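# Flip the gripper housing and return it to its tray

## Task

Flip the loose gripper housing over so it sits upside down, then place it back in its tray with both halves joined and at most about a fingernail's width sticking out beyond the tray's open side. The tray is free to move, so it must end up resting on all four feet on the raised bench top, with no foot hanging more than half off an edge. The result has to stay put by itself without the robot supporting it. Finish by releasing and moving the grippers away.

## Robot and tools

Robot: two arms, left_arm and right_arm, each with six joints and a two-finger gripper. The names are just labels; they do not refer to the left or right of any picture. Watch out for dropping the housing, shoving the loose tray hard, knocking anything off the table, and letting the arms collide or press against one another.

Scene frame: all positions in results share one frame. Its origin sits on the table top midway between the arms. +z is up, +x points out over the table, and left_arm is on the +y side. Each result line reads left_arm: ... | right_arm: ..., giving end_effector_position in metres and end_effector_quat_wxyz for each gripper. That position is the point between the finger pads, just under 1 cm behind the tips. The printed value can be off, especially when the arm is stretched far. In gripper terms, the fingers point along the gripper's +z axis and open and close along its y axis.

execute_actions: takes "actions", a list holding exactly one item or nothing at all, plus an optional "pictures" boolean (pictures come by default). Possible forms:
- LOOK: {"actions": []} sends no command and just reports the current state.
- ACT: {"actions": [{"rows": [[...]], "steps": N}]} with N from 1 to 15 (15 if omitted). Each control step lasts 1/30 s and uses one row. If there are fewer rows than steps, the last row keeps repeating.
- WAIT: {"actions": [{"steps": N}]} with N up to 300. It sends nothing new and returns once N steps have gone by since the previous result, and the time you spent replying counts toward those steps.
A refused call sends nothing to the robot.

Row layout: one list of 14 numbers covering both arms, each in [-1, 1], and all 14 are needed even when only one arm moves. The order is left_arm waist, shoulder, elbow, wrist pitch, wrist yaw, wrist roll, opening, followed by the same seven for right_arm.

Joint numbers are offsets, not poses. They are measured from that arm's joint angles in the most recent result that listed them. Before any result in the scene has shown angles, and for the second or later call inside one reply, they are measured from where the arm is when the action begins. They are not cumulative from one row to the next. Scale: 1.0 corresponds to 1.202 rad for the waist, 1.258 for the shoulder, 1.238 for the elbow, 2.073 for wrist pitch, and 2.022 for wrist yaw and wrist roll. The stated joint ranges in radians are: waist -2.618 to 3.054, shoulder 0.000 to 3.142, elbow 0.000 to 3.142, wrist pitch -1.571 to 1.571, wrist yaw -1.571 to 1.571, wrist roll -2.094 to 2.094. The call is refused if a target goes more than 0.036 rad past a range end. The real end may lie up to 0.036 rad either way of the stated one, and a target beyond it is clipped to it. When that happens the result says "joint sent to its limit", which may refer to an earlier action that is still running. If that line is missing, it does not prove there is room left. Friction can leave a joint up to about 0.031 rad short of its target, and smaller commands may not move it at all. Sending all-zero offsets does not hold the arm still; it pulls the arm back to the reference angles.

The opening value is absolute, not an offset: +1 is fully open (0.087 m between the pads) and -1 is closed. grip_measured reports the actual opening on that same scale. Each gripper reading carries its own fixed error of up to about 1 mm. To hold something, keep commanding roughly 0.02 below grip_measured; a smaller gap gives a lighter grip. Each pad pushes with about 20 N at most, and slamming the fingers shut can press harder or even make them spring open.

Motion limits: each joint's target is capped at a fixed lead over its measured angle, namely 0.202 rad for the waist, 0.258 for the shoulder, 0.238 for the elbow, 0.573 for wrist pitch, and 0.522 for yaw and roll. If a step would move a gripper more than 70 mm away from its measured position, every joint on that arm is scaled back. Large moves therefore take several calls or repeated rows. Between calls, and while you think, the arms keep heading toward the last row you sent. They stop doing so once nothing has moved for a moment or a step comes back HELD. The fingers finish any opening or closing they had started.

Result lines: Joint positions and Joint velocities give one block per arm, listing the six joints in rad and rad/s followed by the pad gap in m and m/s. "joint command not followed" means the clearance check changed or blocked joint targets on some steps, while the rest of the row still ran. HELD marks steps on which your row, or part of it, was not sent. A MOTOR HOT line appears from 75 °C, and holding a load adds heat even when the arm is idle. At 90 °C that arm halts for 10 seconds, and after 5 minutes this can happen again. At 100 °C its motors and gripper go limp and the arm falls. Such stops show up as OVER-TEMPERATURE FAULT lines. Short tugs on the held part, or pushes on loose objects, can occur at any time.

zoom_image: takes "camera" (cam_head_left, cam_head_right, cam_left_wrist or cam_right_wrist) and "region" [x0, y0, x1, y1] in pixels of that camera's latest image, measured from its top-left corner, no larger than 504 by 504. It returns an enlarged view. All four cameras produce 504x504 images and arrive in that order. The head cameras have a wide field of view of about 90°, and the wrist cameras about 61-63°.

finished_scene: takes {"scene": n} with the current scene's number. Its result reports success and gives the task for the next scene.

Each tool is called after "Request:" as name([rows], argument=value, ...), one row to a line, values as JSON.

## Session

Request:
execute_actions(actions=[])

Scene clock: 0.00 s of 5467.00 s.
left_arm: end_effector_position=(+0.0295, +0.6704, +0.3426) grip_measured=+1.000 end_effector_quat_wxyz=(+0.557, -0.245, +0.695, +0.383) | right_arm: end_effector_position=(+0.2877, -0.5122, +0.1761) grip_measured=+1.000 end_effector_quat_wxyz=(+0.234, +0.404, +0.764, +0.445)
Joint positions: left_arm=[ 1.84   1.139  1.132 -0.18   1.087  0.429  0.087] | right_arm=[-0.711  1.811  1.437 -1.052 -1.047  0.168  0.087]
Joint velocities: left_arm=[ 0.007 -0.002 -0.007 -0.066 -0.022 -0.007  0.   ] | right_arm=[-0.007 -0.022 -0.012 -0.081  0.037 -0.081  0.   ]
Motor temperatures (°C, as the motors report them): left_arm=[19 20 19 22 19 20] | right_arm=[19 22 20 20 19 21]

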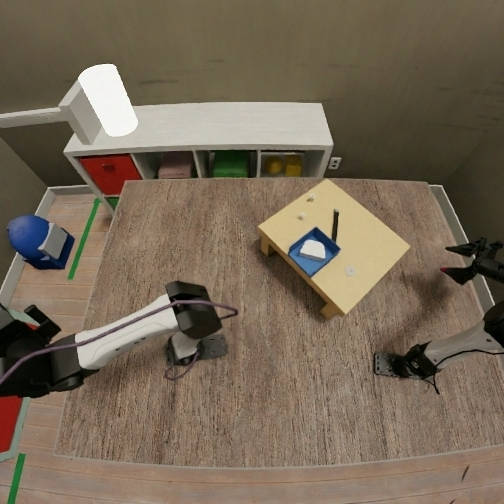

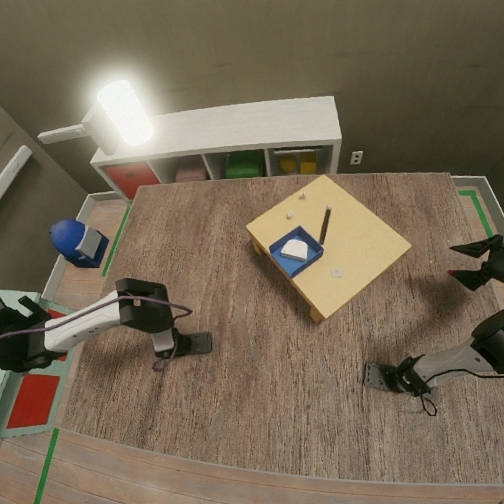

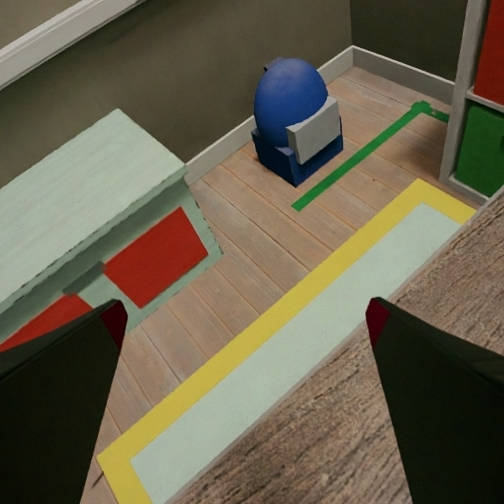

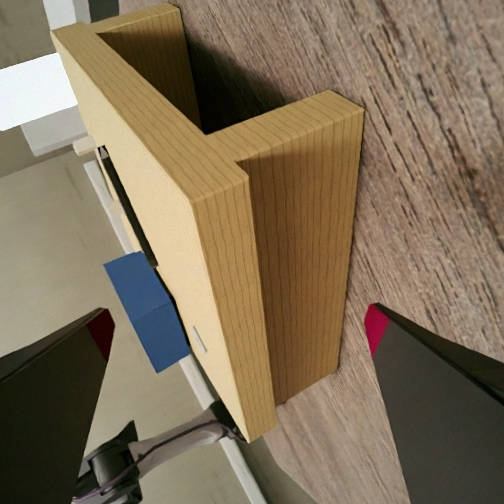

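Request:
zoom_image(camera="cam_head_left", region=[250, 170, 420, 330])

Request:
zoom_image(camera="cam_head_right", region=[260, 210, 340, 290])

Region (250, 170, 420, 330) of cam_head_left's 504x504 image, scaled by 2.965, with more detail than that image has; it fills the top 474 rows of this view, and the rest is white.

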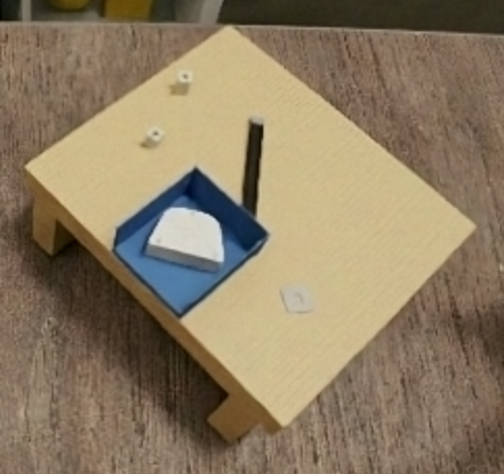

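Region (260, 210, 340, 290) of cam_head_right's 504x504 image, scaled by 6.300, with more detail than that image has.

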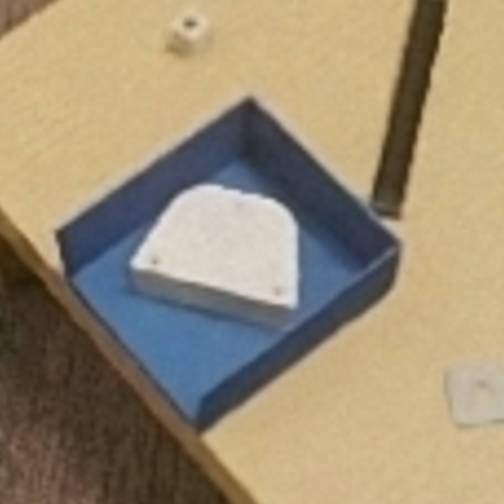

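Request:
execute_actions([
  {"rows":[[-1,-0.43,-0.43,-0.06,-0.537,-0.212,1, 0,-0.486,-0.03,-0.12,0.518,-0.083,1]]},
], pictures=false)

Request:
execute_actions([
  {"steps":30},
], pictures=false)

Request:
execute_actions([
  {"rows":[[-1,0,0,0,0,0,1, 1,0,0,0,0,0,1]]},
], pictures=false)

Request:
execute_actions([
  {"steps":30},
], pictures=false)

Request:
execute_actions([
  {"rows":[[-0.4,0,0,0,0,0,1, 0.36,0,0,0,0,0,1]]},
], pictures=false)

Request:
execute_actions([
  {"steps":20},
])

Scene clock: 12.90 s of 5467.00 s.
left_arm: end_effector_position=(+0.1896, +0.5503, +0.2158) grip_measured=+1.000 end_effector_quat_wxyz=(+0.534, -0.366, +0.711, +0.275) | right_arm: end_effector_position=(+0.1256, -0.5341, +0.2355) grip_measured=+1.000 end_effector_quat_wxyz=(+0.250, +0.411, +0.874, -0.071)
Joint positions: left_arm=[ 0.843  0.597  0.611 -0.298  0.082  0.025  0.087] | right_arm=[-0.711  1.172  1.407 -1.285 -0.086  0.014  0.087]
Joint velocities: left_arm=[-2.112  0.007 -0.007 -0.022 -0.505 -0.139  0.   ] | right_arm=[ 0.002  0.242  0.012 -0.037  0.491 -0.11   0.   ]
Motor temperatures (°C, as the motors report them): left_arm=[19 20 21 24 19 20] | right_arm=[19 25 21 20 19 21]
Steps of this call (steps 1 to 90: nothing new was sent; then 9.40 s passed at rest; steps 91 to 105: all 15 steps of this action). Readings (joint positions):
91: left_arm=[1.818 1.114 1.106 -0.173 1.020 0.380] | right_arm=[-0.711 1.793 1.434 -1.065 -0.988 0.148]
92: left_arm=[1.766 1.055 1.042 -0.184 0.925 0.315] | right_arm=[-0.711 1.752 1.416 -1.099 -0.894 0.124]
94: left_arm=[1.635 0.903 0.899 -0.216 0.752 0.216] | right_arm=[-0.711 1.628 1.400 -1.170 -0.715 0.089]
98: left_arm=[1.348 0.617 0.653 -0.267 0.388 0.096] | right_arm=[-0.711 1.331 1.399 -1.227 -0.375 0.045]
105: the state above

Scene clock: 13.90 s of 5467.00 s.
left_arm: end_effector_position=(+0.2227, +0.5249, +0.2157) grip_measured=+1.000 end_effector_quat_wxyz=(+0.548, -0.321, +0.733, +0.244) | right_arm: end_effector_position=(+0.1153, -0.5426, +0.2298) grip_measured=+1.000 end_effector_quat_wxyz=(+0.222, +0.419, +0.875, -0.098)
Joint positions: left_arm=[ 0.644  0.597  0.611 -0.298  0.007  0.007  0.087] | right_arm=[-0.711  1.192  1.407 -1.296 -0.011  0.007  0.087]
Joint velocities: left_arm=[ 0.002 -0.002 -0.027  0.007 -0.095  0.007  0.   ] | right_arm=[-0.012 -0.002  0.007 -0.022 -0.037 -0.037  0.   ]
Motor temperatures (°C, as the motors report them): left_arm=[19 20 21 24 19 20] | right_arm=[19 25 22 20 19 21]
Steps of this call (steps 1 to 30: the robot went on to your last target). Readings (joint positions):
1: left_arm=[0.770 0.597 0.611 -0.298 0.066 0.021] | right_arm=[-0.711 1.180 1.407 -1.287 -0.070 0.013]
2: left_arm=[0.708 0.597 0.611 -0.298 0.059 0.019] | right_arm=[-0.711 1.186 1.407 -1.289 -0.058 0.012]
4: left_arm=[0.651 0.597 0.611 -0.298 0.048 0.016] | right_arm=[-0.711 1.192 1.407 -1.291 -0.041 0.010]
8: left_arm=[0.644 0.597 0.611 -0.298 0.025 0.011] | right_arm=[-0.711 1.192 1.407 -1.294 -0.023 0.008]
30: the state above
All arms were judged still, so your last target was given up. Only a new action makes them travel on or press farther. Fingers that are still opening or closing keep moving.

Scene clock: 14.40 s of 5467.00 s.
left_arm: end_effector_position=(+0.3070, +0.2659, +0.2157) grip_measured=+1.000 end_effector_quat_wxyz=(+0.597, +0.085, +0.795, -0.061) | right_arm: end_effector_position=(+0.1952, -0.3288, +0.2298) grip_measured=+1.000 end_effector_quat_wxyz=(+0.241, -0.072, +0.968, +0.024)
Joint positions: left_arm=[-0.399  0.597  0.611 -0.298  0.005  0.006  0.087] | right_arm=[ 0.332  1.192  1.407 -1.296 -0.009  0.009  0.087]
Joint velocities: left_arm=[-2.103  0.002  0.017  0.007 -0.007 -0.022  0.   ] | right_arm=[ 2.073  0.017 -0.007  0.095  0.007 -0.051  0.   ]
Motor temperatures (°C, as the motors report them): left_arm=[19 20 21 24 19 20] | right_arm=[19 25 22 20 19 21]
Steps of this call (steps 1 to 15: all 15 steps of this action). Readings (joint positions):
1: left_arm=[0.617 0.597 0.611 -0.298 -0.006 0.006] | right_arm=[-0.683 1.192 1.407 -1.296 0.002 0.010]
2: left_arm=[0.548 0.597 0.611 -0.298 -0.008 0.006] | right_arm=[-0.616 1.192 1.407 -1.296 0.005 0.010]
4: left_arm=[0.401 0.597 0.611 -0.298 -0.003 0.006] | right_arm=[-0.468 1.192 1.407 -1.296 0.001 0.010]
8: left_arm=[0.110 0.597 0.611 -0.298 0.002 0.006] | right_arm=[-0.177 1.192 1.407 -1.296 -0.005 0.010]
15: the state above

Scene clock: 15.40 s of 5467.00 s.
left_arm: end_effector_position=(+0.2948, +0.2243, +0.2157) grip_measured=+1.000 end_effector_quat_wxyz=(+0.590, +0.148, +0.786, -0.110) | right_arm: end_effector_position=(+0.1863, -0.2929, +0.2298) grip_measured=+1.000 end_effector_quat_wxyz=(+0.238, -0.148, +0.959, +0.047)
Joint positions: left_arm=[-0.552  0.597  0.611 -0.298  0.013  0.006  0.087] | right_arm=[ 0.487  1.192  1.407 -1.296 -0.018  0.008  0.087]
Joint velocities: left_arm=[ 0.007 -0.007 -0.007 -0.051 -0.022 -0.007  0.   ] | right_arm=[-0.012 -0.007  0.017  0.051  0.051  0.007  0.   ]
Motor temperatures (°C, as the motors report them): left_arm=[19 20 21 25 19 20] | right_arm=[19 25 22 20 19 21]
Steps of this call (steps 1 to 30: the robot went on to your last target). Readings (joint positions):
1: left_arm=[-0.465 0.597 0.611 -0.298 0.007 0.006] | right_arm=[0.399 1.192 1.407 -1.296 -0.010 0.008]
2: left_arm=[-0.513 0.597 0.611 -0.298 0.011 0.006] | right_arm=[0.448 1.192 1.407 -1.296 -0.015 0.008]
4: left_arm=[-0.549 0.597 0.611 -0.298 0.015 0.006] | right_arm=[0.484 1.192 1.407 -1.296 -0.018 0.008]
8: left_arm=[-0.552 0.597 0.611 -0.298 0.014 0.006] | right_arm=[0.487 1.192 1.407 -1.296 -0.018 0.008]
30: the state above
All arms were judged still, so your last target was given up. Only a new action makes them travel on or press farther. Fingers that are still opening or closing keep moving.

Scene clock: 15.90 s of 5467.00 s.
left_arm: end_effector_position=(+0.2212, +0.1177, +0.2157) grip_measured=+1.000 end_effector_quat_wxyz=(+0.547, +0.330, +0.729, -0.248) | right_arm: end_effector_position=(+0.1361, -0.2087, +0.2299) grip_measured=+1.000 end_effector_quat_wxyz=(+0.222, -0.348, +0.906, +0.098)
Joint positions: left_arm=[-1.027  0.597  0.611 -0.298  0.018  0.005  0.087] | right_arm=[ 0.914  1.192  1.407 -1.295 -0.021  0.009  0.087]
Joint velocities: left_arm=[ 0.002  0.022 -0.027  0.007  0.007  0.022  0.   ] | right_arm=[-0.012  0.002 -0.012  0.066 -0.081  0.037  0.   ]
Motor temperatures (°C, as the motors report them): left_arm=[19 20 21 25 19 20] | right_arm=[19 25 22 20 19 21]
Steps of this call (steps 1 to 15: all 15 steps of this action). Readings (joint positions):
1: left_arm=[-0.579 0.597 0.611 -0.298 0.000 0.005] | right_arm=[0.514 1.192 1.407 -1.296 -0.005 0.011]
2: left_arm=[-0.648 0.597 0.611 -0.298 -0.002 0.005] | right_arm=[0.581 1.192 1.407 -1.295 -0.002 0.011]
4: left_arm=[-0.794 0.597 0.611 -0.298 0.003 0.005] | right_arm=[0.728 1.192 1.407 -1.295 -0.006 0.011]
8: left_arm=[-1.012 0.597 0.611 -0.298 0.017 0.005] | right_arm=[0.909 1.192 1.407 -1.295 -0.021 0.009]
15: the state above

Scene clock: 16.57 s of 5467.00 s.
left_arm: end_effector_position=(+0.2212, +0.1177, +0.2157) grip_measured=+1.000 end_effector_quat_wxyz=(+0.547, +0.330, +0.729, -0.248) | right_arm: end_effector_position=(+0.1361, -0.2087, +0.2299) grip_measured=+1.000 end_effector_quat_wxyz=(+0.222, -0.348, +0.906, +0.098)
Joint positions: left_arm=[-1.027  0.597  0.611 -0.298  0.018  0.005  0.087] | right_arm=[ 0.914  1.192  1.407 -1.295 -0.021  0.009  0.087]
Joint velocities: left_arm=[-0.012  0.002 -0.007  0.066 -0.022  0.037  0.   ] | right_arm=[-0.007 -0.007 -0.007 -0.037 -0.022  0.007  0.   ]
Motor temperatures (°C, as the motors report them): left_arm=[19 20 21 25 19 20] | right_arm=[19 25 22 21 19 21]
Steps of this call (steps 1 to 15: the robot went on to your last target; steps 16 to 20: nothing new was sent). Readings (joint positions):
1: left_arm=[-1.027 0.597 0.611 -0.298 0.018 0.005] | right_arm=[0.914 1.192 1.407 -1.295 -0.021 0.009]
2: left_arm=[-1.027 0.597 0.611 -0.298 0.018 0.005] | right_arm=[0.914 1.192 1.407 -1.295 -0.021 0.009]
4: left_arm=[-1.027 0.597 0.611 -0.298 0.018 0.005] | right_arm=[0.914 1.192 1.407 -1.295 -0.021 0.009]
8: left_arm=[-1.027 0.597 0.611 -0.298 0.018 0.005] | right_arm=[0.914 1.192 1.407 -1.295 -0.021 0.009]
20: the state above
All arms were judged still, so your last target was given up. Only a new action makes them travel on or press farther. Fingers that are still opening or closing keep moving.

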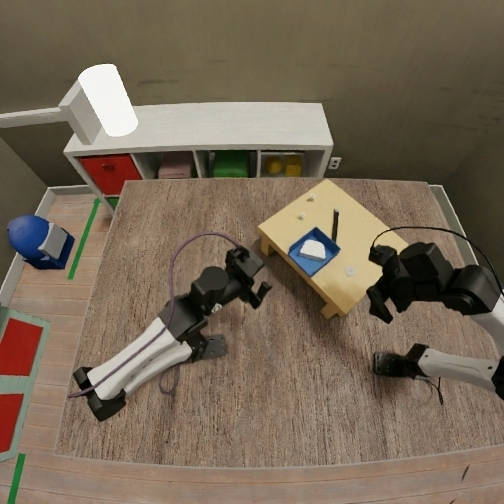

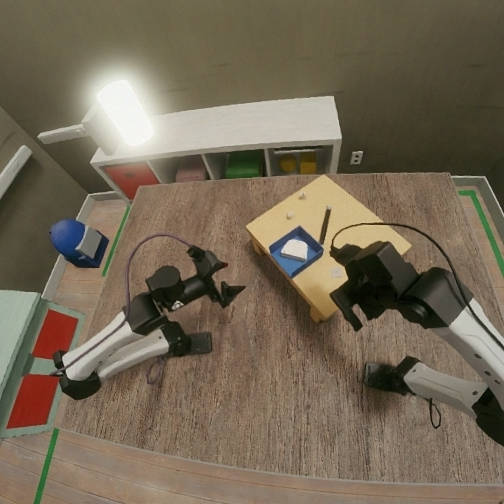

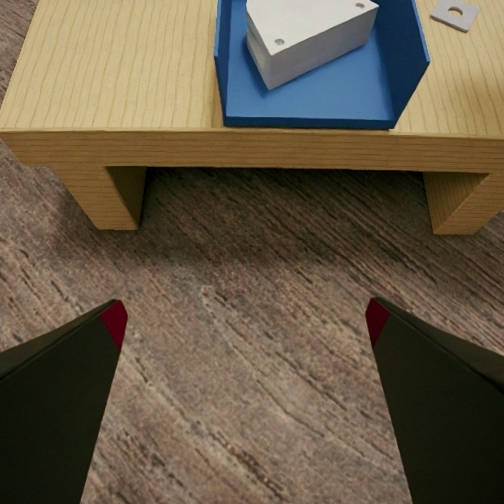

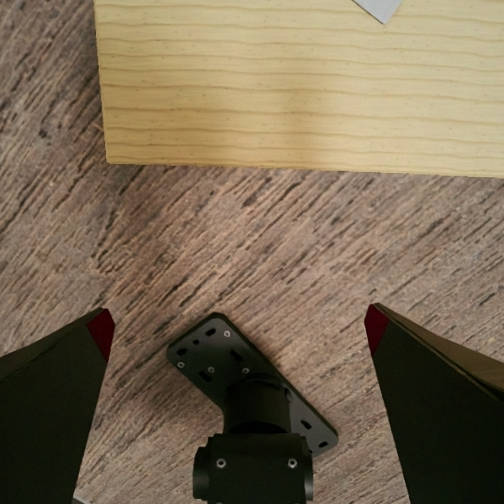

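Request:
execute_actions([
  {"rows":[[0,0,0,0.05,0,0,1, -0.03,0.1,0.2,0.03,0,0,1],[0,0,0,0.1,0,0,1, -0.06,0.2,0.4,0.03,0,0,1],[0,0,0,0.14,0,0,1, -0.12,0.3,0.57,0.03,-0.1,0,1],[0,0,0,0.14,0,0,1, -0.12,0.56,0.573,0.036,-0.14,0,1]]},
], pictures=false)

Request:
execute_actions([
  {"steps":20},
])

Scene clock: 28.17 s of 5467.00 s.
left_arm: end_effector_position=(+0.2350, +0.1025, +0.2780) grip_measured=+1.000 end_effector_quat_wxyz=(+0.637, +0.296, +0.651, -0.287) | right_arm: end_effector_position=(+0.2964, -0.0853, +0.2248) grip_measured=+1.000 end_effector_quat_wxyz=(+0.200, -0.311, +0.908, +0.199)
Joint positions: left_arm=[-1.027  0.597  0.611 -0.038  0.018  0.005  0.087] | right_arm=[ 0.777  1.934  2.088 -1.215 -0.269  0.009  0.087]
Joint velocities: left_arm=[ 0.002  0.007 -0.002  0.095 -0.037  0.022  0.   ] | right_arm=[ 0.002  0.056  0.022 -0.154 -0.154  0.037  0.   ]
Motor temperatures (°C, as the motors report them): left_arm=[19 20 22 27 19 20] | right_arm=[19 25 23 21 19 21]
Steps of this call (steps 1 to 90: nothing new was sent; then 8.10 s passed at rest; steps 91 to 105: all 15 steps of this action). Readings (joint positions):
91: left_arm=[-1.027 0.597 0.611 -0.291 0.018 0.005] | right_arm=[0.910 1.209 1.438 -1.315 -0.022 0.009]
92: left_arm=[-1.027 0.597 0.611 -0.271 0.018 0.005] | right_arm=[0.898 1.254 1.507 -1.332 -0.023 0.009]
94: left_arm=[-1.027 0.597 0.611 -0.193 0.018 0.005] | right_arm=[0.841 1.371 1.656 -1.306 -0.082 0.009]
98: left_arm=[-1.027 0.597 0.611 -0.087 0.018 0.005] | right_arm=[0.782 1.663 1.958 -1.265 -0.193 0.009]
105: the state above

Scene clock: 28.83 s of 5467.00 s.
left_arm: end_effector_position=(+0.2353, +0.1021, +0.2803) grip_measured=+1.000 end_effector_quat_wxyz=(+0.640, +0.295, +0.648, -0.288) | right_arm: end_effector_position=(+0.2911, -0.0842, +0.2336) grip_measured=+1.000 end_effector_quat_wxyz=(+0.204, -0.314, +0.903, +0.211)
Joint positions: left_arm=[-1.027  0.597  0.611 -0.029  0.018  0.005  0.087] | right_arm=[ 0.777  1.913  2.088 -1.219 -0.292  0.009  0.087]
Joint velocities: left_arm=[-0.002 -0.017 -0.012  0.037  0.007 -0.007  0.   ] | right_arm=[-0.032 -0.017 -0.002 -0.022  0.037 -0.022  0.   ]
Motor temperatures (°C, as the motors report them): left_arm=[19 20 22 27 19 20] | right_arm=[19 25 23 21 19 21]
Steps of this call (steps 1 to 20: the robot went on to your last target). Readings (joint positions):
1: left_arm=[-1.027 0.597 0.611 -0.036 0.018 0.005] | right_arm=[0.777 1.934 2.088 -1.218 -0.273 0.009]
2: left_arm=[-1.027 0.597 0.611 -0.035 0.018 0.005] | right_arm=[0.777 1.931 2.088 -1.219 -0.276 0.009]
4: left_arm=[-1.027 0.597 0.611 -0.032 0.018 0.005] | right_arm=[0.777 1.922 2.088 -1.219 -0.282 0.009]
8: left_arm=[-1.027 0.597 0.611 -0.030 0.018 0.005] | right_arm=[0.777 1.913 2.088 -1.219 -0.288 0.009]
20: the state above

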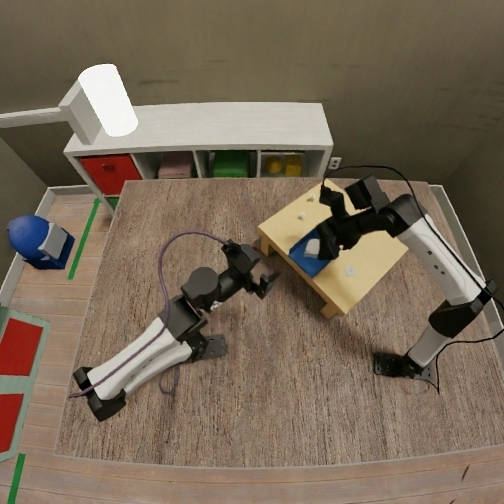

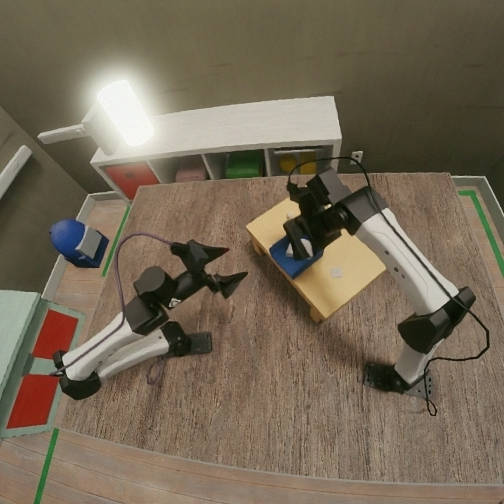

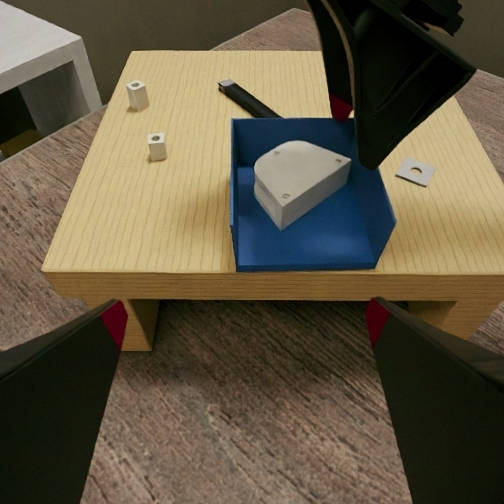

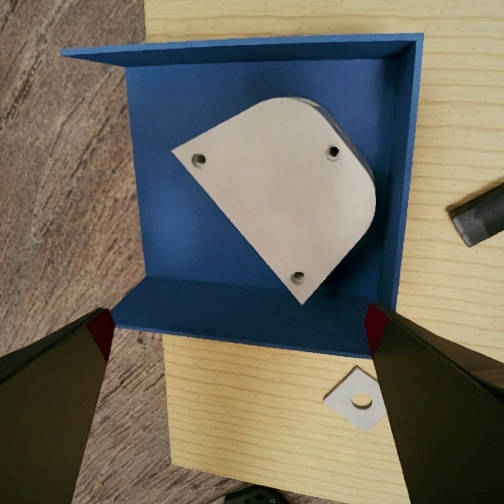

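Request:
execute_actions([
  {"rows":[[0,0,0,0,0,0,1, 0,0,0,0,0,-0.38,1]]},
], pictures=false)

Request:
execute_actions([
  {"steps":15},
])

Scene clock: 31.13 s of 5467.00 s.
left_arm: end_effector_position=(+0.2353, +0.1021, +0.2803) grip_measured=+1.000 end_effector_quat_wxyz=(+0.640, +0.295, +0.648, -0.288) | right_arm: end_effector_position=(+0.3168, -0.0990, +0.2319) grip_measured=+1.000 end_effector_quat_wxyz=(-0.265, +0.615, -0.732, -0.124)
Joint positions: left_arm=[-1.027  0.597  0.611 -0.029  0.018  0.005  0.087] | right_arm=[ 0.777  1.913  2.088 -1.219 -0.291 -0.719  0.087]
Joint velocities: left_arm=[ 0.002 -0.022  0.007 -0.022  0.007 -0.066  0.   ] | right_arm=[-0.002 -0.002  0.002 -0.066 -0.066 -0.256  0.   ]
Motor temperatures (°C, as the motors report them): left_arm=[19 20 22 27 19 20] | right_arm=[19 26 23 22 19 21]
Steps of this call (steps 1 to 15: the robot went on to your last target; steps 16 to 54: nothing new was sent; steps 55 to 69: all 15 steps of this action). Readings (joint positions):
55: left_arm=[-1.027 0.597 0.611 -0.029 0.018 0.005] | right_arm=[0.777 1.913 2.088 -1.219 -0.291 -0.060]
56: left_arm=[-1.027 0.597 0.611 -0.029 0.018 0.005] | right_arm=[0.777 1.913 2.088 -1.219 -0.291 -0.159]
58: left_arm=[-1.027 0.597 0.611 -0.029 0.018 0.005] | right_arm=[0.777 1.913 2.088 -1.219 -0.291 -0.352]
62: left_arm=[-1.027 0.597 0.611 -0.029 0.018 0.005] | right_arm=[0.777 1.913 2.088 -1.219 -0.291 -0.591]
69: the state above

Scene clock: 31.63 s of 5467.00 s.
left_arm: end_effector_position=(+0.2353, +0.1021, +0.2803) grip_measured=+1.000 end_effector_quat_wxyz=(+0.640, +0.295, +0.648, -0.288) | right_arm: end_effector_position=(+0.3181, -0.0993, +0.2321) grip_measured=+1.000 end_effector_quat_wxyz=(-0.267, +0.627, -0.722, -0.120)
Joint positions: left_arm=[-1.027  0.597  0.611 -0.029  0.018  0.005  0.087] | right_arm=[ 0.777  1.913  2.088 -1.219 -0.291 -0.752  0.087]
Joint velocities: left_arm=[-0.012 -0.017 -0.007  0.022 -0.037 -0.022  0.   ] | right_arm=[ 0.012  0.002 -0.012 -0.051 -0.022  0.022  0.   ]
Motor temperatures (°C, as the motors report them): left_arm=[19 20 22 27 19 20] | right_arm=[19 26 23 22 19 21]
Steps of this call (steps 1 to 15: the robot went on to your last target). Readings (joint positions):
1: left_arm=[-1.027 0.597 0.611 -0.029 0.018 0.005] | right_arm=[0.777 1.913 2.088 -1.219 -0.291 -0.726]
2: left_arm=[-1.027 0.597 0.611 -0.029 0.018 0.005] | right_arm=[0.777 1.913 2.088 -1.219 -0.291 -0.732]
4: left_arm=[-1.027 0.597 0.611 -0.029 0.018 0.005] | right_arm=[0.777 1.913 2.088 -1.219 -0.291 -0.740]
8: left_arm=[-1.027 0.597 0.611 -0.029 0.018 0.005] | right_arm=[0.777 1.913 2.088 -1.219 -0.291 -0.748]
15: the state above

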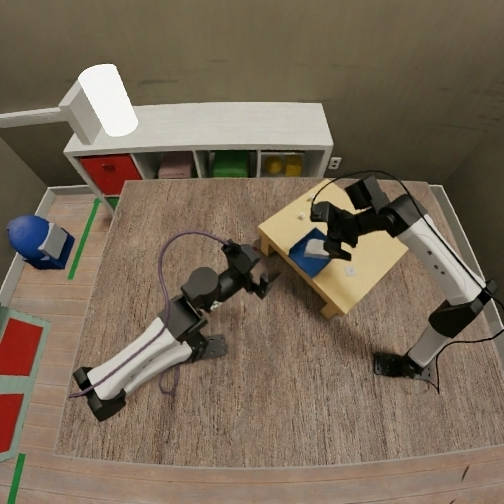

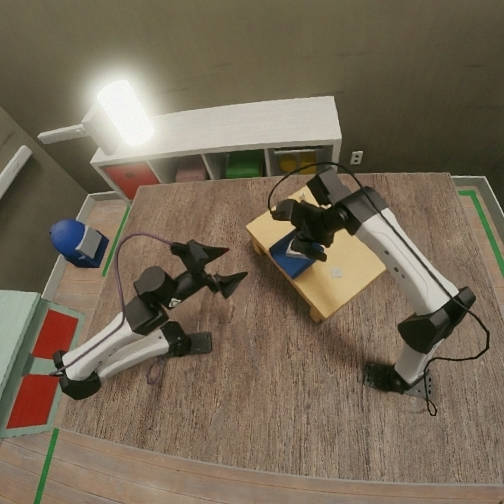

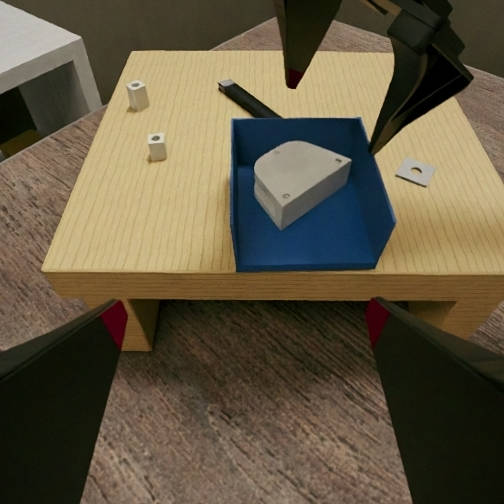

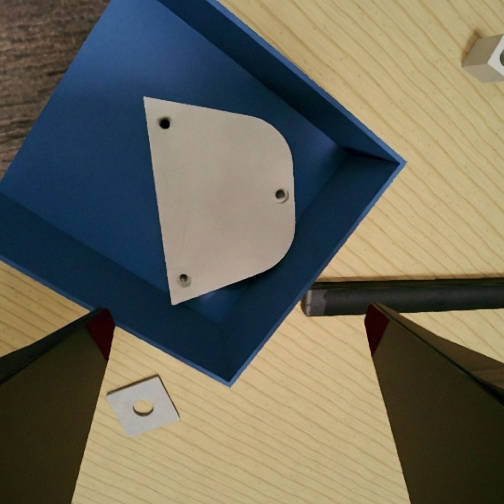

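Request:
execute_actions([
  {"rows":[[0,0,0,0,0,0,1, 0.01,0.03,0.06,0,0,-0.02,0.9],[0,0,0,0,0,0,1, 0.02,0.06,0.12,-0.01,-0.01,-0.04,0.8],[0,0,0,0,0,0,1, 0.028,0.08,0.17,-0.02,-0.02,-0.06,0.75],[0,0,0,0,0,0,1, 0.028,0.1,0.17,-0.03,-0.02,-0.06,0.75],[0,0,0,0,0,0,1, 0.028,0.115,0.17,-0.04,-0.02,-0.06,0.75],[0,0,0,0,0,0,1, 0.028,0.13,0.17,-0.049,-0.02,-0.06,0.75]]},
], pictures=false)

Request:
execute_actions([
  {"steps":10},
])

Scene clock: 50.23 s of 5467.00 s.
left_arm: end_effector_position=(+0.2353, +0.1021, +0.2803) grip_measured=+1.000 end_effector_quat_wxyz=(+0.640, +0.295, +0.648, -0.288) | right_arm: end_effector_position=(+0.3317, -0.0712, +0.2159) grip_measured=+0.750 end_effector_quat_wxyz=(-0.248, +0.679, -0.679, -0.126)
Joint positions: left_arm=[-1.027  0.597  0.611 -0.029  0.018  0.005  0.087] | right_arm=[ 0.807  2.08   2.28  -1.298 -0.318 -0.864  0.077]
Joint velocities: left_arm=[-0.007  0.012  0.017  0.007  0.022 -0.007  0.   ] | right_arm=[ 0.002  0.002  0.007 -0.022 -0.051 -0.037 -0.   ]
Motor temperatures (°C, as the motors report them): left_arm=[19 20 24 29 19 20] | right_arm=[19 29 24 22 19 21]
Steps of this call (steps 1 to 15: the robot went on to your last target; steps 16 to 90: nothing new was sent; then 15.10 s passed at rest; steps 91 to 105: all 15 steps of this action). Readings (joint positions):
91: left_arm=[-1.027 0.597 0.611 -0.029 0.018 0.005] | right_arm=[0.777 1.918 2.096 -1.224 -0.291 -0.758]
92: left_arm=[-1.027 0.597 0.611 -0.029 0.018 0.005] | right_arm=[0.779 1.933 2.127 -1.236 -0.291 -0.769]
94: left_arm=[-1.027 0.597 0.611 -0.029 0.018 0.005] | right_arm=[0.788 1.982 2.223 -1.248 -0.298 -0.802]
98: left_arm=[-1.027 0.597 0.611 -0.029 0.018 0.005] | right_arm=[0.806 2.042 2.280 -1.266 -0.314 -0.841]
105: the state above

Scene clock: 50.57 s of 5467.00 s.
left_arm: end_effector_position=(+0.2353, +0.1021, +0.2803) grip_measured=+1.000 end_effector_quat_wxyz=(+0.640, +0.295, +0.648, -0.288) | right_arm: end_effector_position=(+0.3316, -0.0712, +0.2159) grip_measured=+0.750 end_effector_quat_wxyz=(-0.247, +0.681, -0.677, -0.126)
Joint positions: left_arm=[-1.027  0.597  0.611 -0.029  0.018  0.005  0.087] | right_arm=[ 0.807  2.08   2.28  -1.299 -0.319 -0.87   0.077]
Joint velocities: left_arm=[ 0.012 -0.002 -0.012 -0.007 -0.007 -0.007  0.   ] | right_arm=[-0.002 -0.012  0.002 -0.081  0.007 -0.007 -0.001]
Motor temperatures (°C, as the motors report them): left_arm=[19 20 24 29 19 20] | right_arm=[19 30 25 22 19 21]
Steps of this call (steps 1 to 10: the robot went on to your last target). Readings (joint positions):
1: left_arm=[-1.027 0.597 0.611 -0.029 0.018 0.005] | right_arm=[0.807 2.080 2.280 -1.298 -0.318 -0.866]
2: left_arm=[-1.027 0.597 0.611 -0.029 0.018 0.005] | right_arm=[0.807 2.080 2.280 -1.298 -0.318 -0.867]
4: left_arm=[-1.027 0.597 0.611 -0.029 0.018 0.005] | right_arm=[0.807 2.080 2.280 -1.299 -0.319 -0.868]
8: left_arm=[-1.027 0.597 0.611 -0.029 0.018 0.005] | right_arm=[0.807 2.080 2.280 -1.299 -0.319 -0.870]
10: the state above

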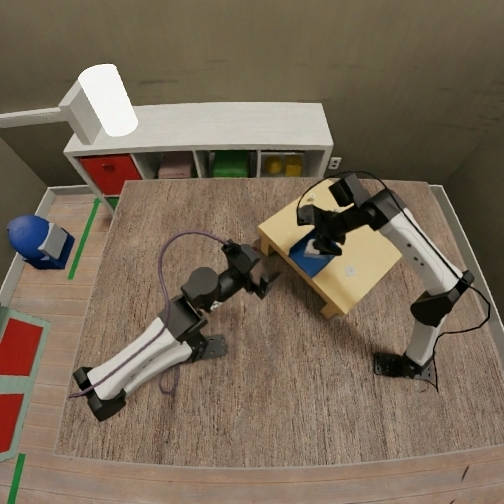

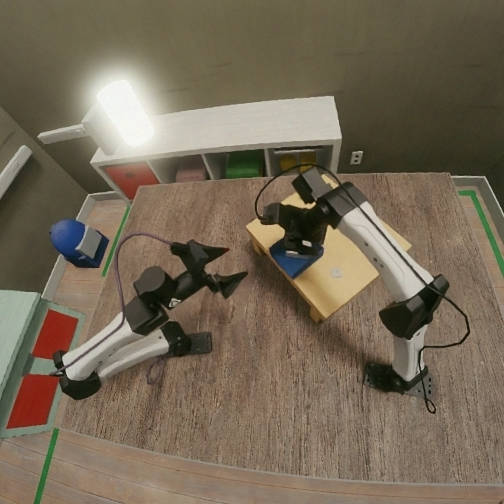

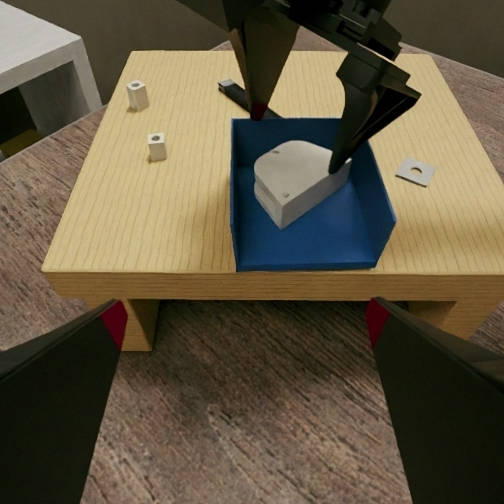

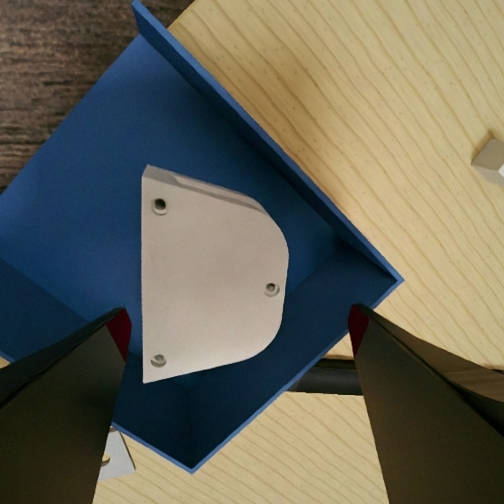

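Request:
execute_actions([
  {"rows":[[0,0,0,0,0,0,1, 0.01,0.015,0.025,-0.015,0,0,0.8],[0,0,0,0,0,0,1, 0.012,0.03,0.035,-0.025,0,0,0.8],[0,0,0,0,0,0,1, 0.012,0.045,0.045,-0.03,0,0,0.8],[0,0,0,0,0,0,1, 0.012,0.06,0.055,-0.04,0,0,0.8],[0,0,0,0,0,0,1, 0.012,0.075,0.065,-0.05,0,0,0.8],[0,0,0,0,0,0,1, 0.012,0.085,0.075,-0.058,0,0,0.8],[0,0,0,0,0,0,1, 0.012,0.097,0.075,-0.058,0,0,0.8]]},
], pictures=false)

Request:
execute_actions([
  {"steps":10},
])

Scene clock: 56.33 s of 5467.00 s.
left_arm: end_effector_position=(+0.2353, +0.1021, +0.2803) grip_measured=+1.000 end_effector_quat_wxyz=(+0.640, +0.295, +0.648, -0.288) | right_arm: end_effector_position=(+0.3279, -0.0610, +0.1849) grip_measured=+0.800 end_effector_quat_wxyz=(-0.198, +0.689, -0.683, -0.142)
Joint positions: left_arm=[-1.027  0.597  0.611 -0.029  0.018  0.005  0.087] | right_arm=[ 0.824  2.19   2.356 -1.367 -0.333 -0.87   0.079]
Joint velocities: left_arm=[ 0.017  0.002 -0.002  0.022 -0.007  0.022  0.   ] | right_arm=[ 0.022 -0.002 -0.002 -0.007 -0.095  0.066  0.   ]
Motor temperatures (°C, as the motors report them): left_arm=[19 20 24 29 19 20] | right_arm=[19 31 25 22 19 21]
Steps of this call (steps 1 to 15: the robot went on to your last target; steps 16 to 90: nothing new was sent; then 2.27 s passed at rest; steps 91 to 105: all 15 steps of this action). Readings (joint positions):
91: left_arm=[-1.027 0.597 0.611 -0.029 0.018 0.005] | right_arm=[0.807 2.080 2.281 -1.302 -0.319 -0.871]
92: left_arm=[-1.027 0.597 0.611 -0.029 0.018 0.005] | right_arm=[0.808 2.083 2.287 -1.308 -0.319 -0.871]
94: left_arm=[-1.027 0.597 0.611 -0.029 0.018 0.005] | right_arm=[0.811 2.100 2.311 -1.325 -0.319 -0.871]
98: left_arm=[-1.027 0.597 0.611 -0.029 0.018 0.005] | right_arm=[0.816 2.161 2.350 -1.366 -0.319 -0.871]
105: the state above

Scene clock: 56.67 s of 5467.00 s.
left_arm: end_effector_position=(+0.2353, +0.1021, +0.2803) grip_measured=+1.000 end_effector_quat_wxyz=(+0.640, +0.295, +0.648, -0.288) | right_arm: end_effector_position=(+0.3279, -0.0610, +0.1849) grip_measured=+0.800 end_effector_quat_wxyz=(-0.198, +0.689, -0.683, -0.142)
Joint positions: left_arm=[-1.027  0.597  0.611 -0.029  0.018  0.005  0.087] | right_arm=[ 0.824  2.19   2.356 -1.367 -0.333 -0.87   0.079]
Joint velocities: left_arm=[ 0.007 -0.002  0.017  0.007 -0.007 -0.007  0.   ] | right_arm=[ 0.007  0.007  0.002 -0.066 -0.007  0.037 -0.   ]
Motor temperatures (°C, as the motors report them): left_arm=[19 20 24 29 19 20] | right_arm=[19 31 25 22 19 21]
Steps of this call (steps 1 to 10: the robot went on to your last target). Readings (joint positions):
1: left_arm=[-1.027 0.597 0.611 -0.029 0.018 0.005] | right_arm=[0.824 2.190 2.356 -1.367 -0.333 -0.870]
2: left_arm=[-1.027 0.597 0.611 -0.029 0.018 0.005] | right_arm=[0.824 2.190 2.356 -1.367 -0.333 -0.870]
4: left_arm=[-1.027 0.597 0.611 -0.029 0.018 0.005] | right_arm=[0.824 2.190 2.356 -1.367 -0.333 -0.870]
8: left_arm=[-1.027 0.597 0.611 -0.029 0.018 0.005] | right_arm=[0.824 2.190 2.356 -1.367 -0.333 -0.870]
10: the state above

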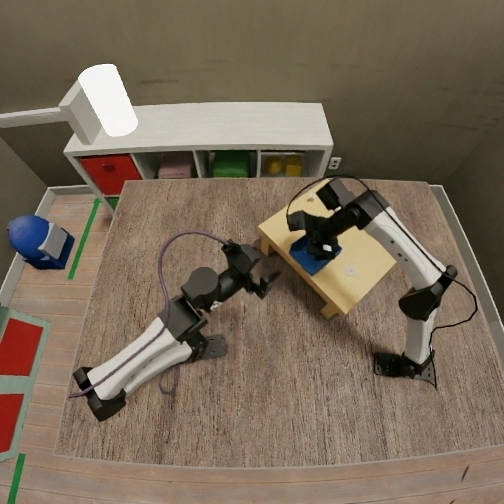

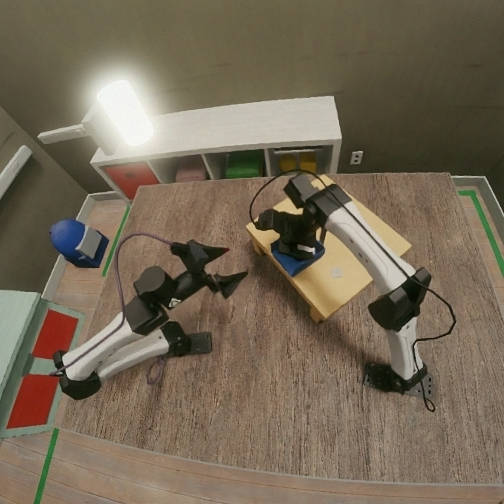

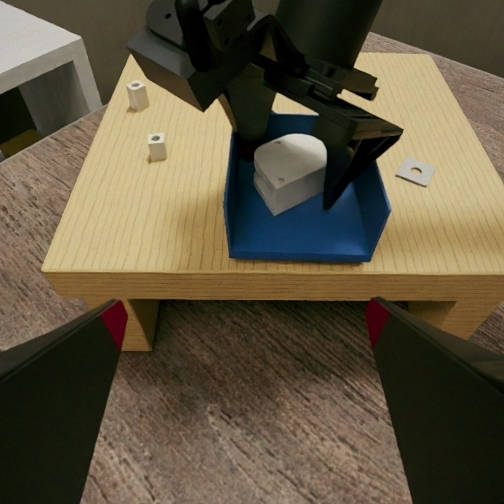

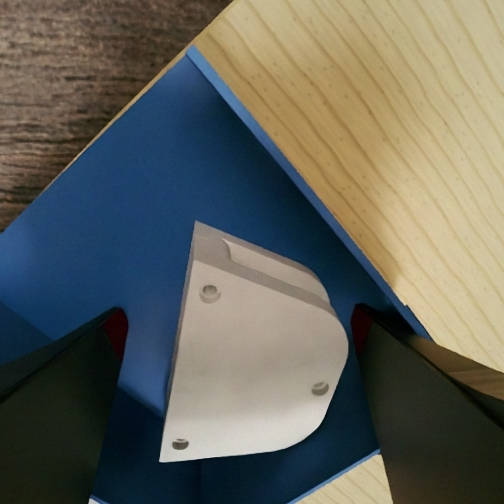

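Request:
execute_actions([
  {"rows":[[0,0,0,0,0,0,1, 0,-0.02,0,0,0,0.03,0.75],[0,0,0,0,0,0,1, 0,-0.02,0,0,0,0.04,0.7],[0,0,0,0,0,0,1, 0,-0.02,0,0,0,0.05,0.65],[0,0,0,0,0,0,1, 0,-0.02,0,0,0,0.05,0.6]]},
])

Scene clock: 60.60 s of 5467.00 s.
left_arm: end_effector_position=(+0.2353, +0.1021, +0.2803) grip_measured=+1.000 end_effector_quat_wxyz=(+0.640, +0.295, +0.648, -0.288) | right_arm: end_effector_position=(+0.3244, -0.0607, +0.1852) grip_measured=+0.600 end_effector_quat_wxyz=(-0.193, +0.658, -0.713, -0.150)
Joint positions: left_arm=[-1.027  0.597  0.611 -0.029  0.018  0.005  0.087] | right_arm=[ 0.824  2.189  2.356 -1.366 -0.333 -0.782  0.07 ]
Joint velocities: left_arm=[-0.007 -0.012  0.002 -0.037 -0.007 -0.022  0.   ] | right_arm=[-0.002  0.002 -0.007  0.022 -0.022  0.007 -0.   ]
Motor temperatures (°C, as the motors report them): left_arm=[19 20 24 29 19 20] | right_arm=[19 32 25 22 19 21]
Steps of this call (steps 1 to 15: the robot went on to your last target; steps 16 to 90: nothing new was sent; then 0.43 s passed at rest; steps 91 to 105: all 15 steps of this action). Readings (joint positions):
91: left_arm=[-1.027 0.597 0.611 -0.029 0.018 0.005] | right_arm=[0.824 2.189 2.356 -1.366 -0.333 -0.863]
92: left_arm=[-1.027 0.597 0.611 -0.029 0.018 0.005] | right_arm=[0.824 2.189 2.356 -1.366 -0.333 -0.851]
94: left_arm=[-1.027 0.597 0.611 -0.029 0.018 0.005] | right_arm=[0.824 2.189 2.356 -1.366 -0.333 -0.826]
98: left_arm=[-1.027 0.597 0.611 -0.029 0.018 0.005] | right_arm=[0.824 2.189 2.356 -1.366 -0.333 -0.797]
105: the state above

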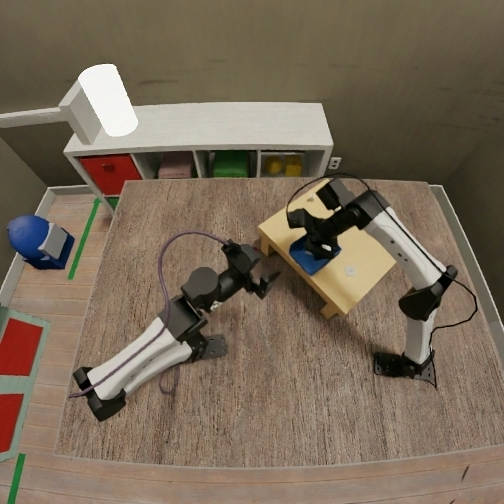

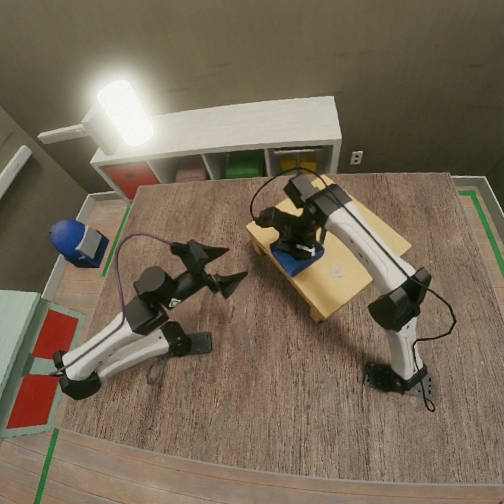

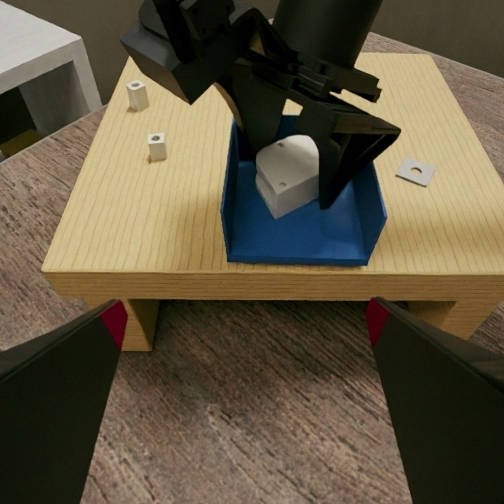

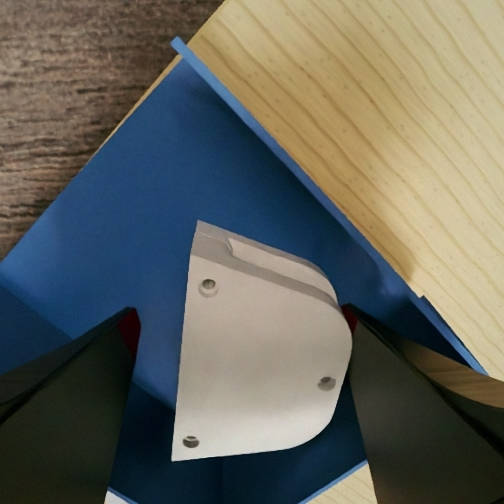

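Request:
execute_actions([
  {"rows":[[0,0,0,0,0,0,1, 0,0.005,0,-0.01,0,0,0.58],[0,0,0,0,0,0,1, 0,0.01,0,-0.015,0,0,0.56],[0,0,0,0,0,0,1, 0,0.012,0,-0.02,0,0,0.54],[0,0,0,0,0,0,1, 0,0.015,0,-0.02,0,0,0.52],[0,0,0,0,0,0,1, 0,0.015,0,-0.02,0,0,0.5],[0,0,0,0,0,0,1, 0,0.015,0,-0.02,0,0,0.48],[0,0,0,0,0,0,1, 0,0.015,0,-0.02,0,0,0.46],[0,0,0,0,0,0,1, 0,0.015,0,-0.02,0,0,0.44],[0,0,0,0,0,0,1, 0,0.015,0,-0.02,0,0,0.42],[0,0,0,0,0,0,1, 0,0.015,0,-0.02,0,0,0.4]]},
])

Scene clock: 65.47 s of 5467.00 s.
left_arm: end_effector_position=(+0.2353, +0.1021, +0.2803) grip_measured=+1.000 end_effector_quat_wxyz=(+0.640, +0.295, +0.648, -0.288) | right_arm: end_effector_position=(+0.3211, -0.0631, +0.1814) grip_measured=+0.400 end_effector_quat_wxyz=(-0.181, +0.657, -0.716, -0.151)
Joint positions: left_arm=[-1.027  0.597  0.611 -0.029  0.018  0.005  0.087] | right_arm=[ 0.824  2.195  2.356 -1.384 -0.333 -0.78   0.061]
Joint velocities: left_arm=[-0.012  0.002 -0.002  0.022 -0.081 -0.022  0.   ] | right_arm=[ 0.007  0.002 -0.002  0.037 -0.037 -0.022 -0.001]
Motor temperatures (°C, as the motors report them): left_arm=[19 20 24 29 19 20] | right_arm=[19 34 26 22 19 21]
Steps of this call (steps 1 to 15: the robot went on to your last target; steps 16 to 90: nothing new was sent; then 1.37 s passed at rest; steps 91 to 105: all 15 steps of this action). Readings (joint positions):
91: left_arm=[-1.027 0.597 0.611 -0.029 0.018 0.005] | right_arm=[0.824 2.189 2.356 -1.366 -0.333 -0.778]
92: left_arm=[-1.027 0.597 0.611 -0.029 0.018 0.005] | right_arm=[0.824 2.189 2.356 -1.368 -0.333 -0.778]
94: left_arm=[-1.027 0.597 0.611 -0.029 0.018 0.005] | right_arm=[0.824 2.189 2.356 -1.376 -0.333 -0.778]
98: left_arm=[-1.027 0.597 0.611 -0.029 0.018 0.005] | right_arm=[0.824 2.189 2.356 -1.380 -0.333 -0.779]
105: the state above

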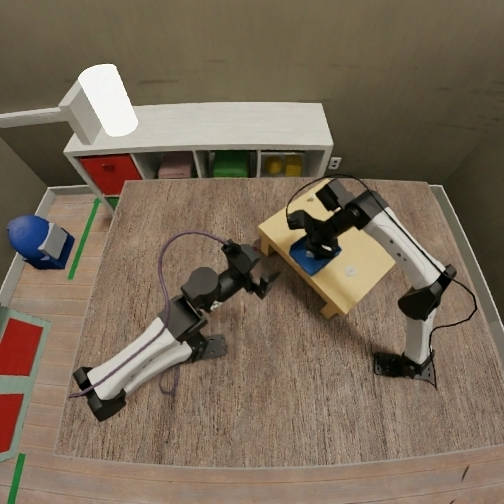

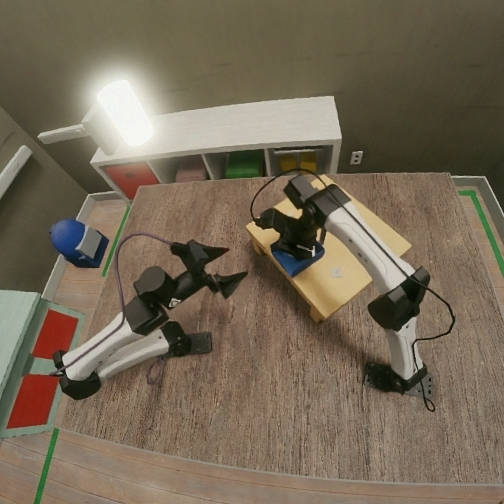

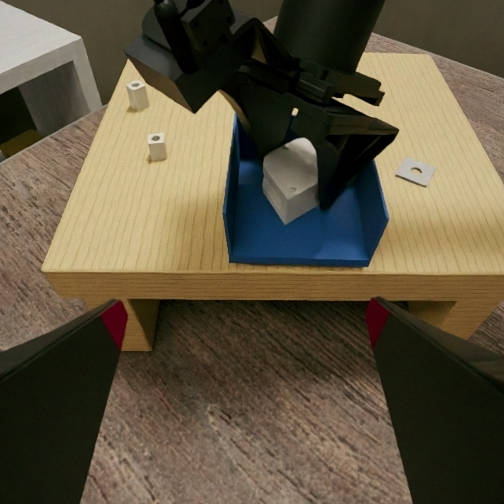

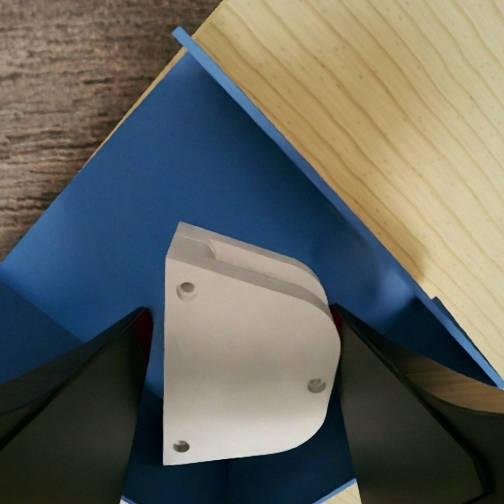

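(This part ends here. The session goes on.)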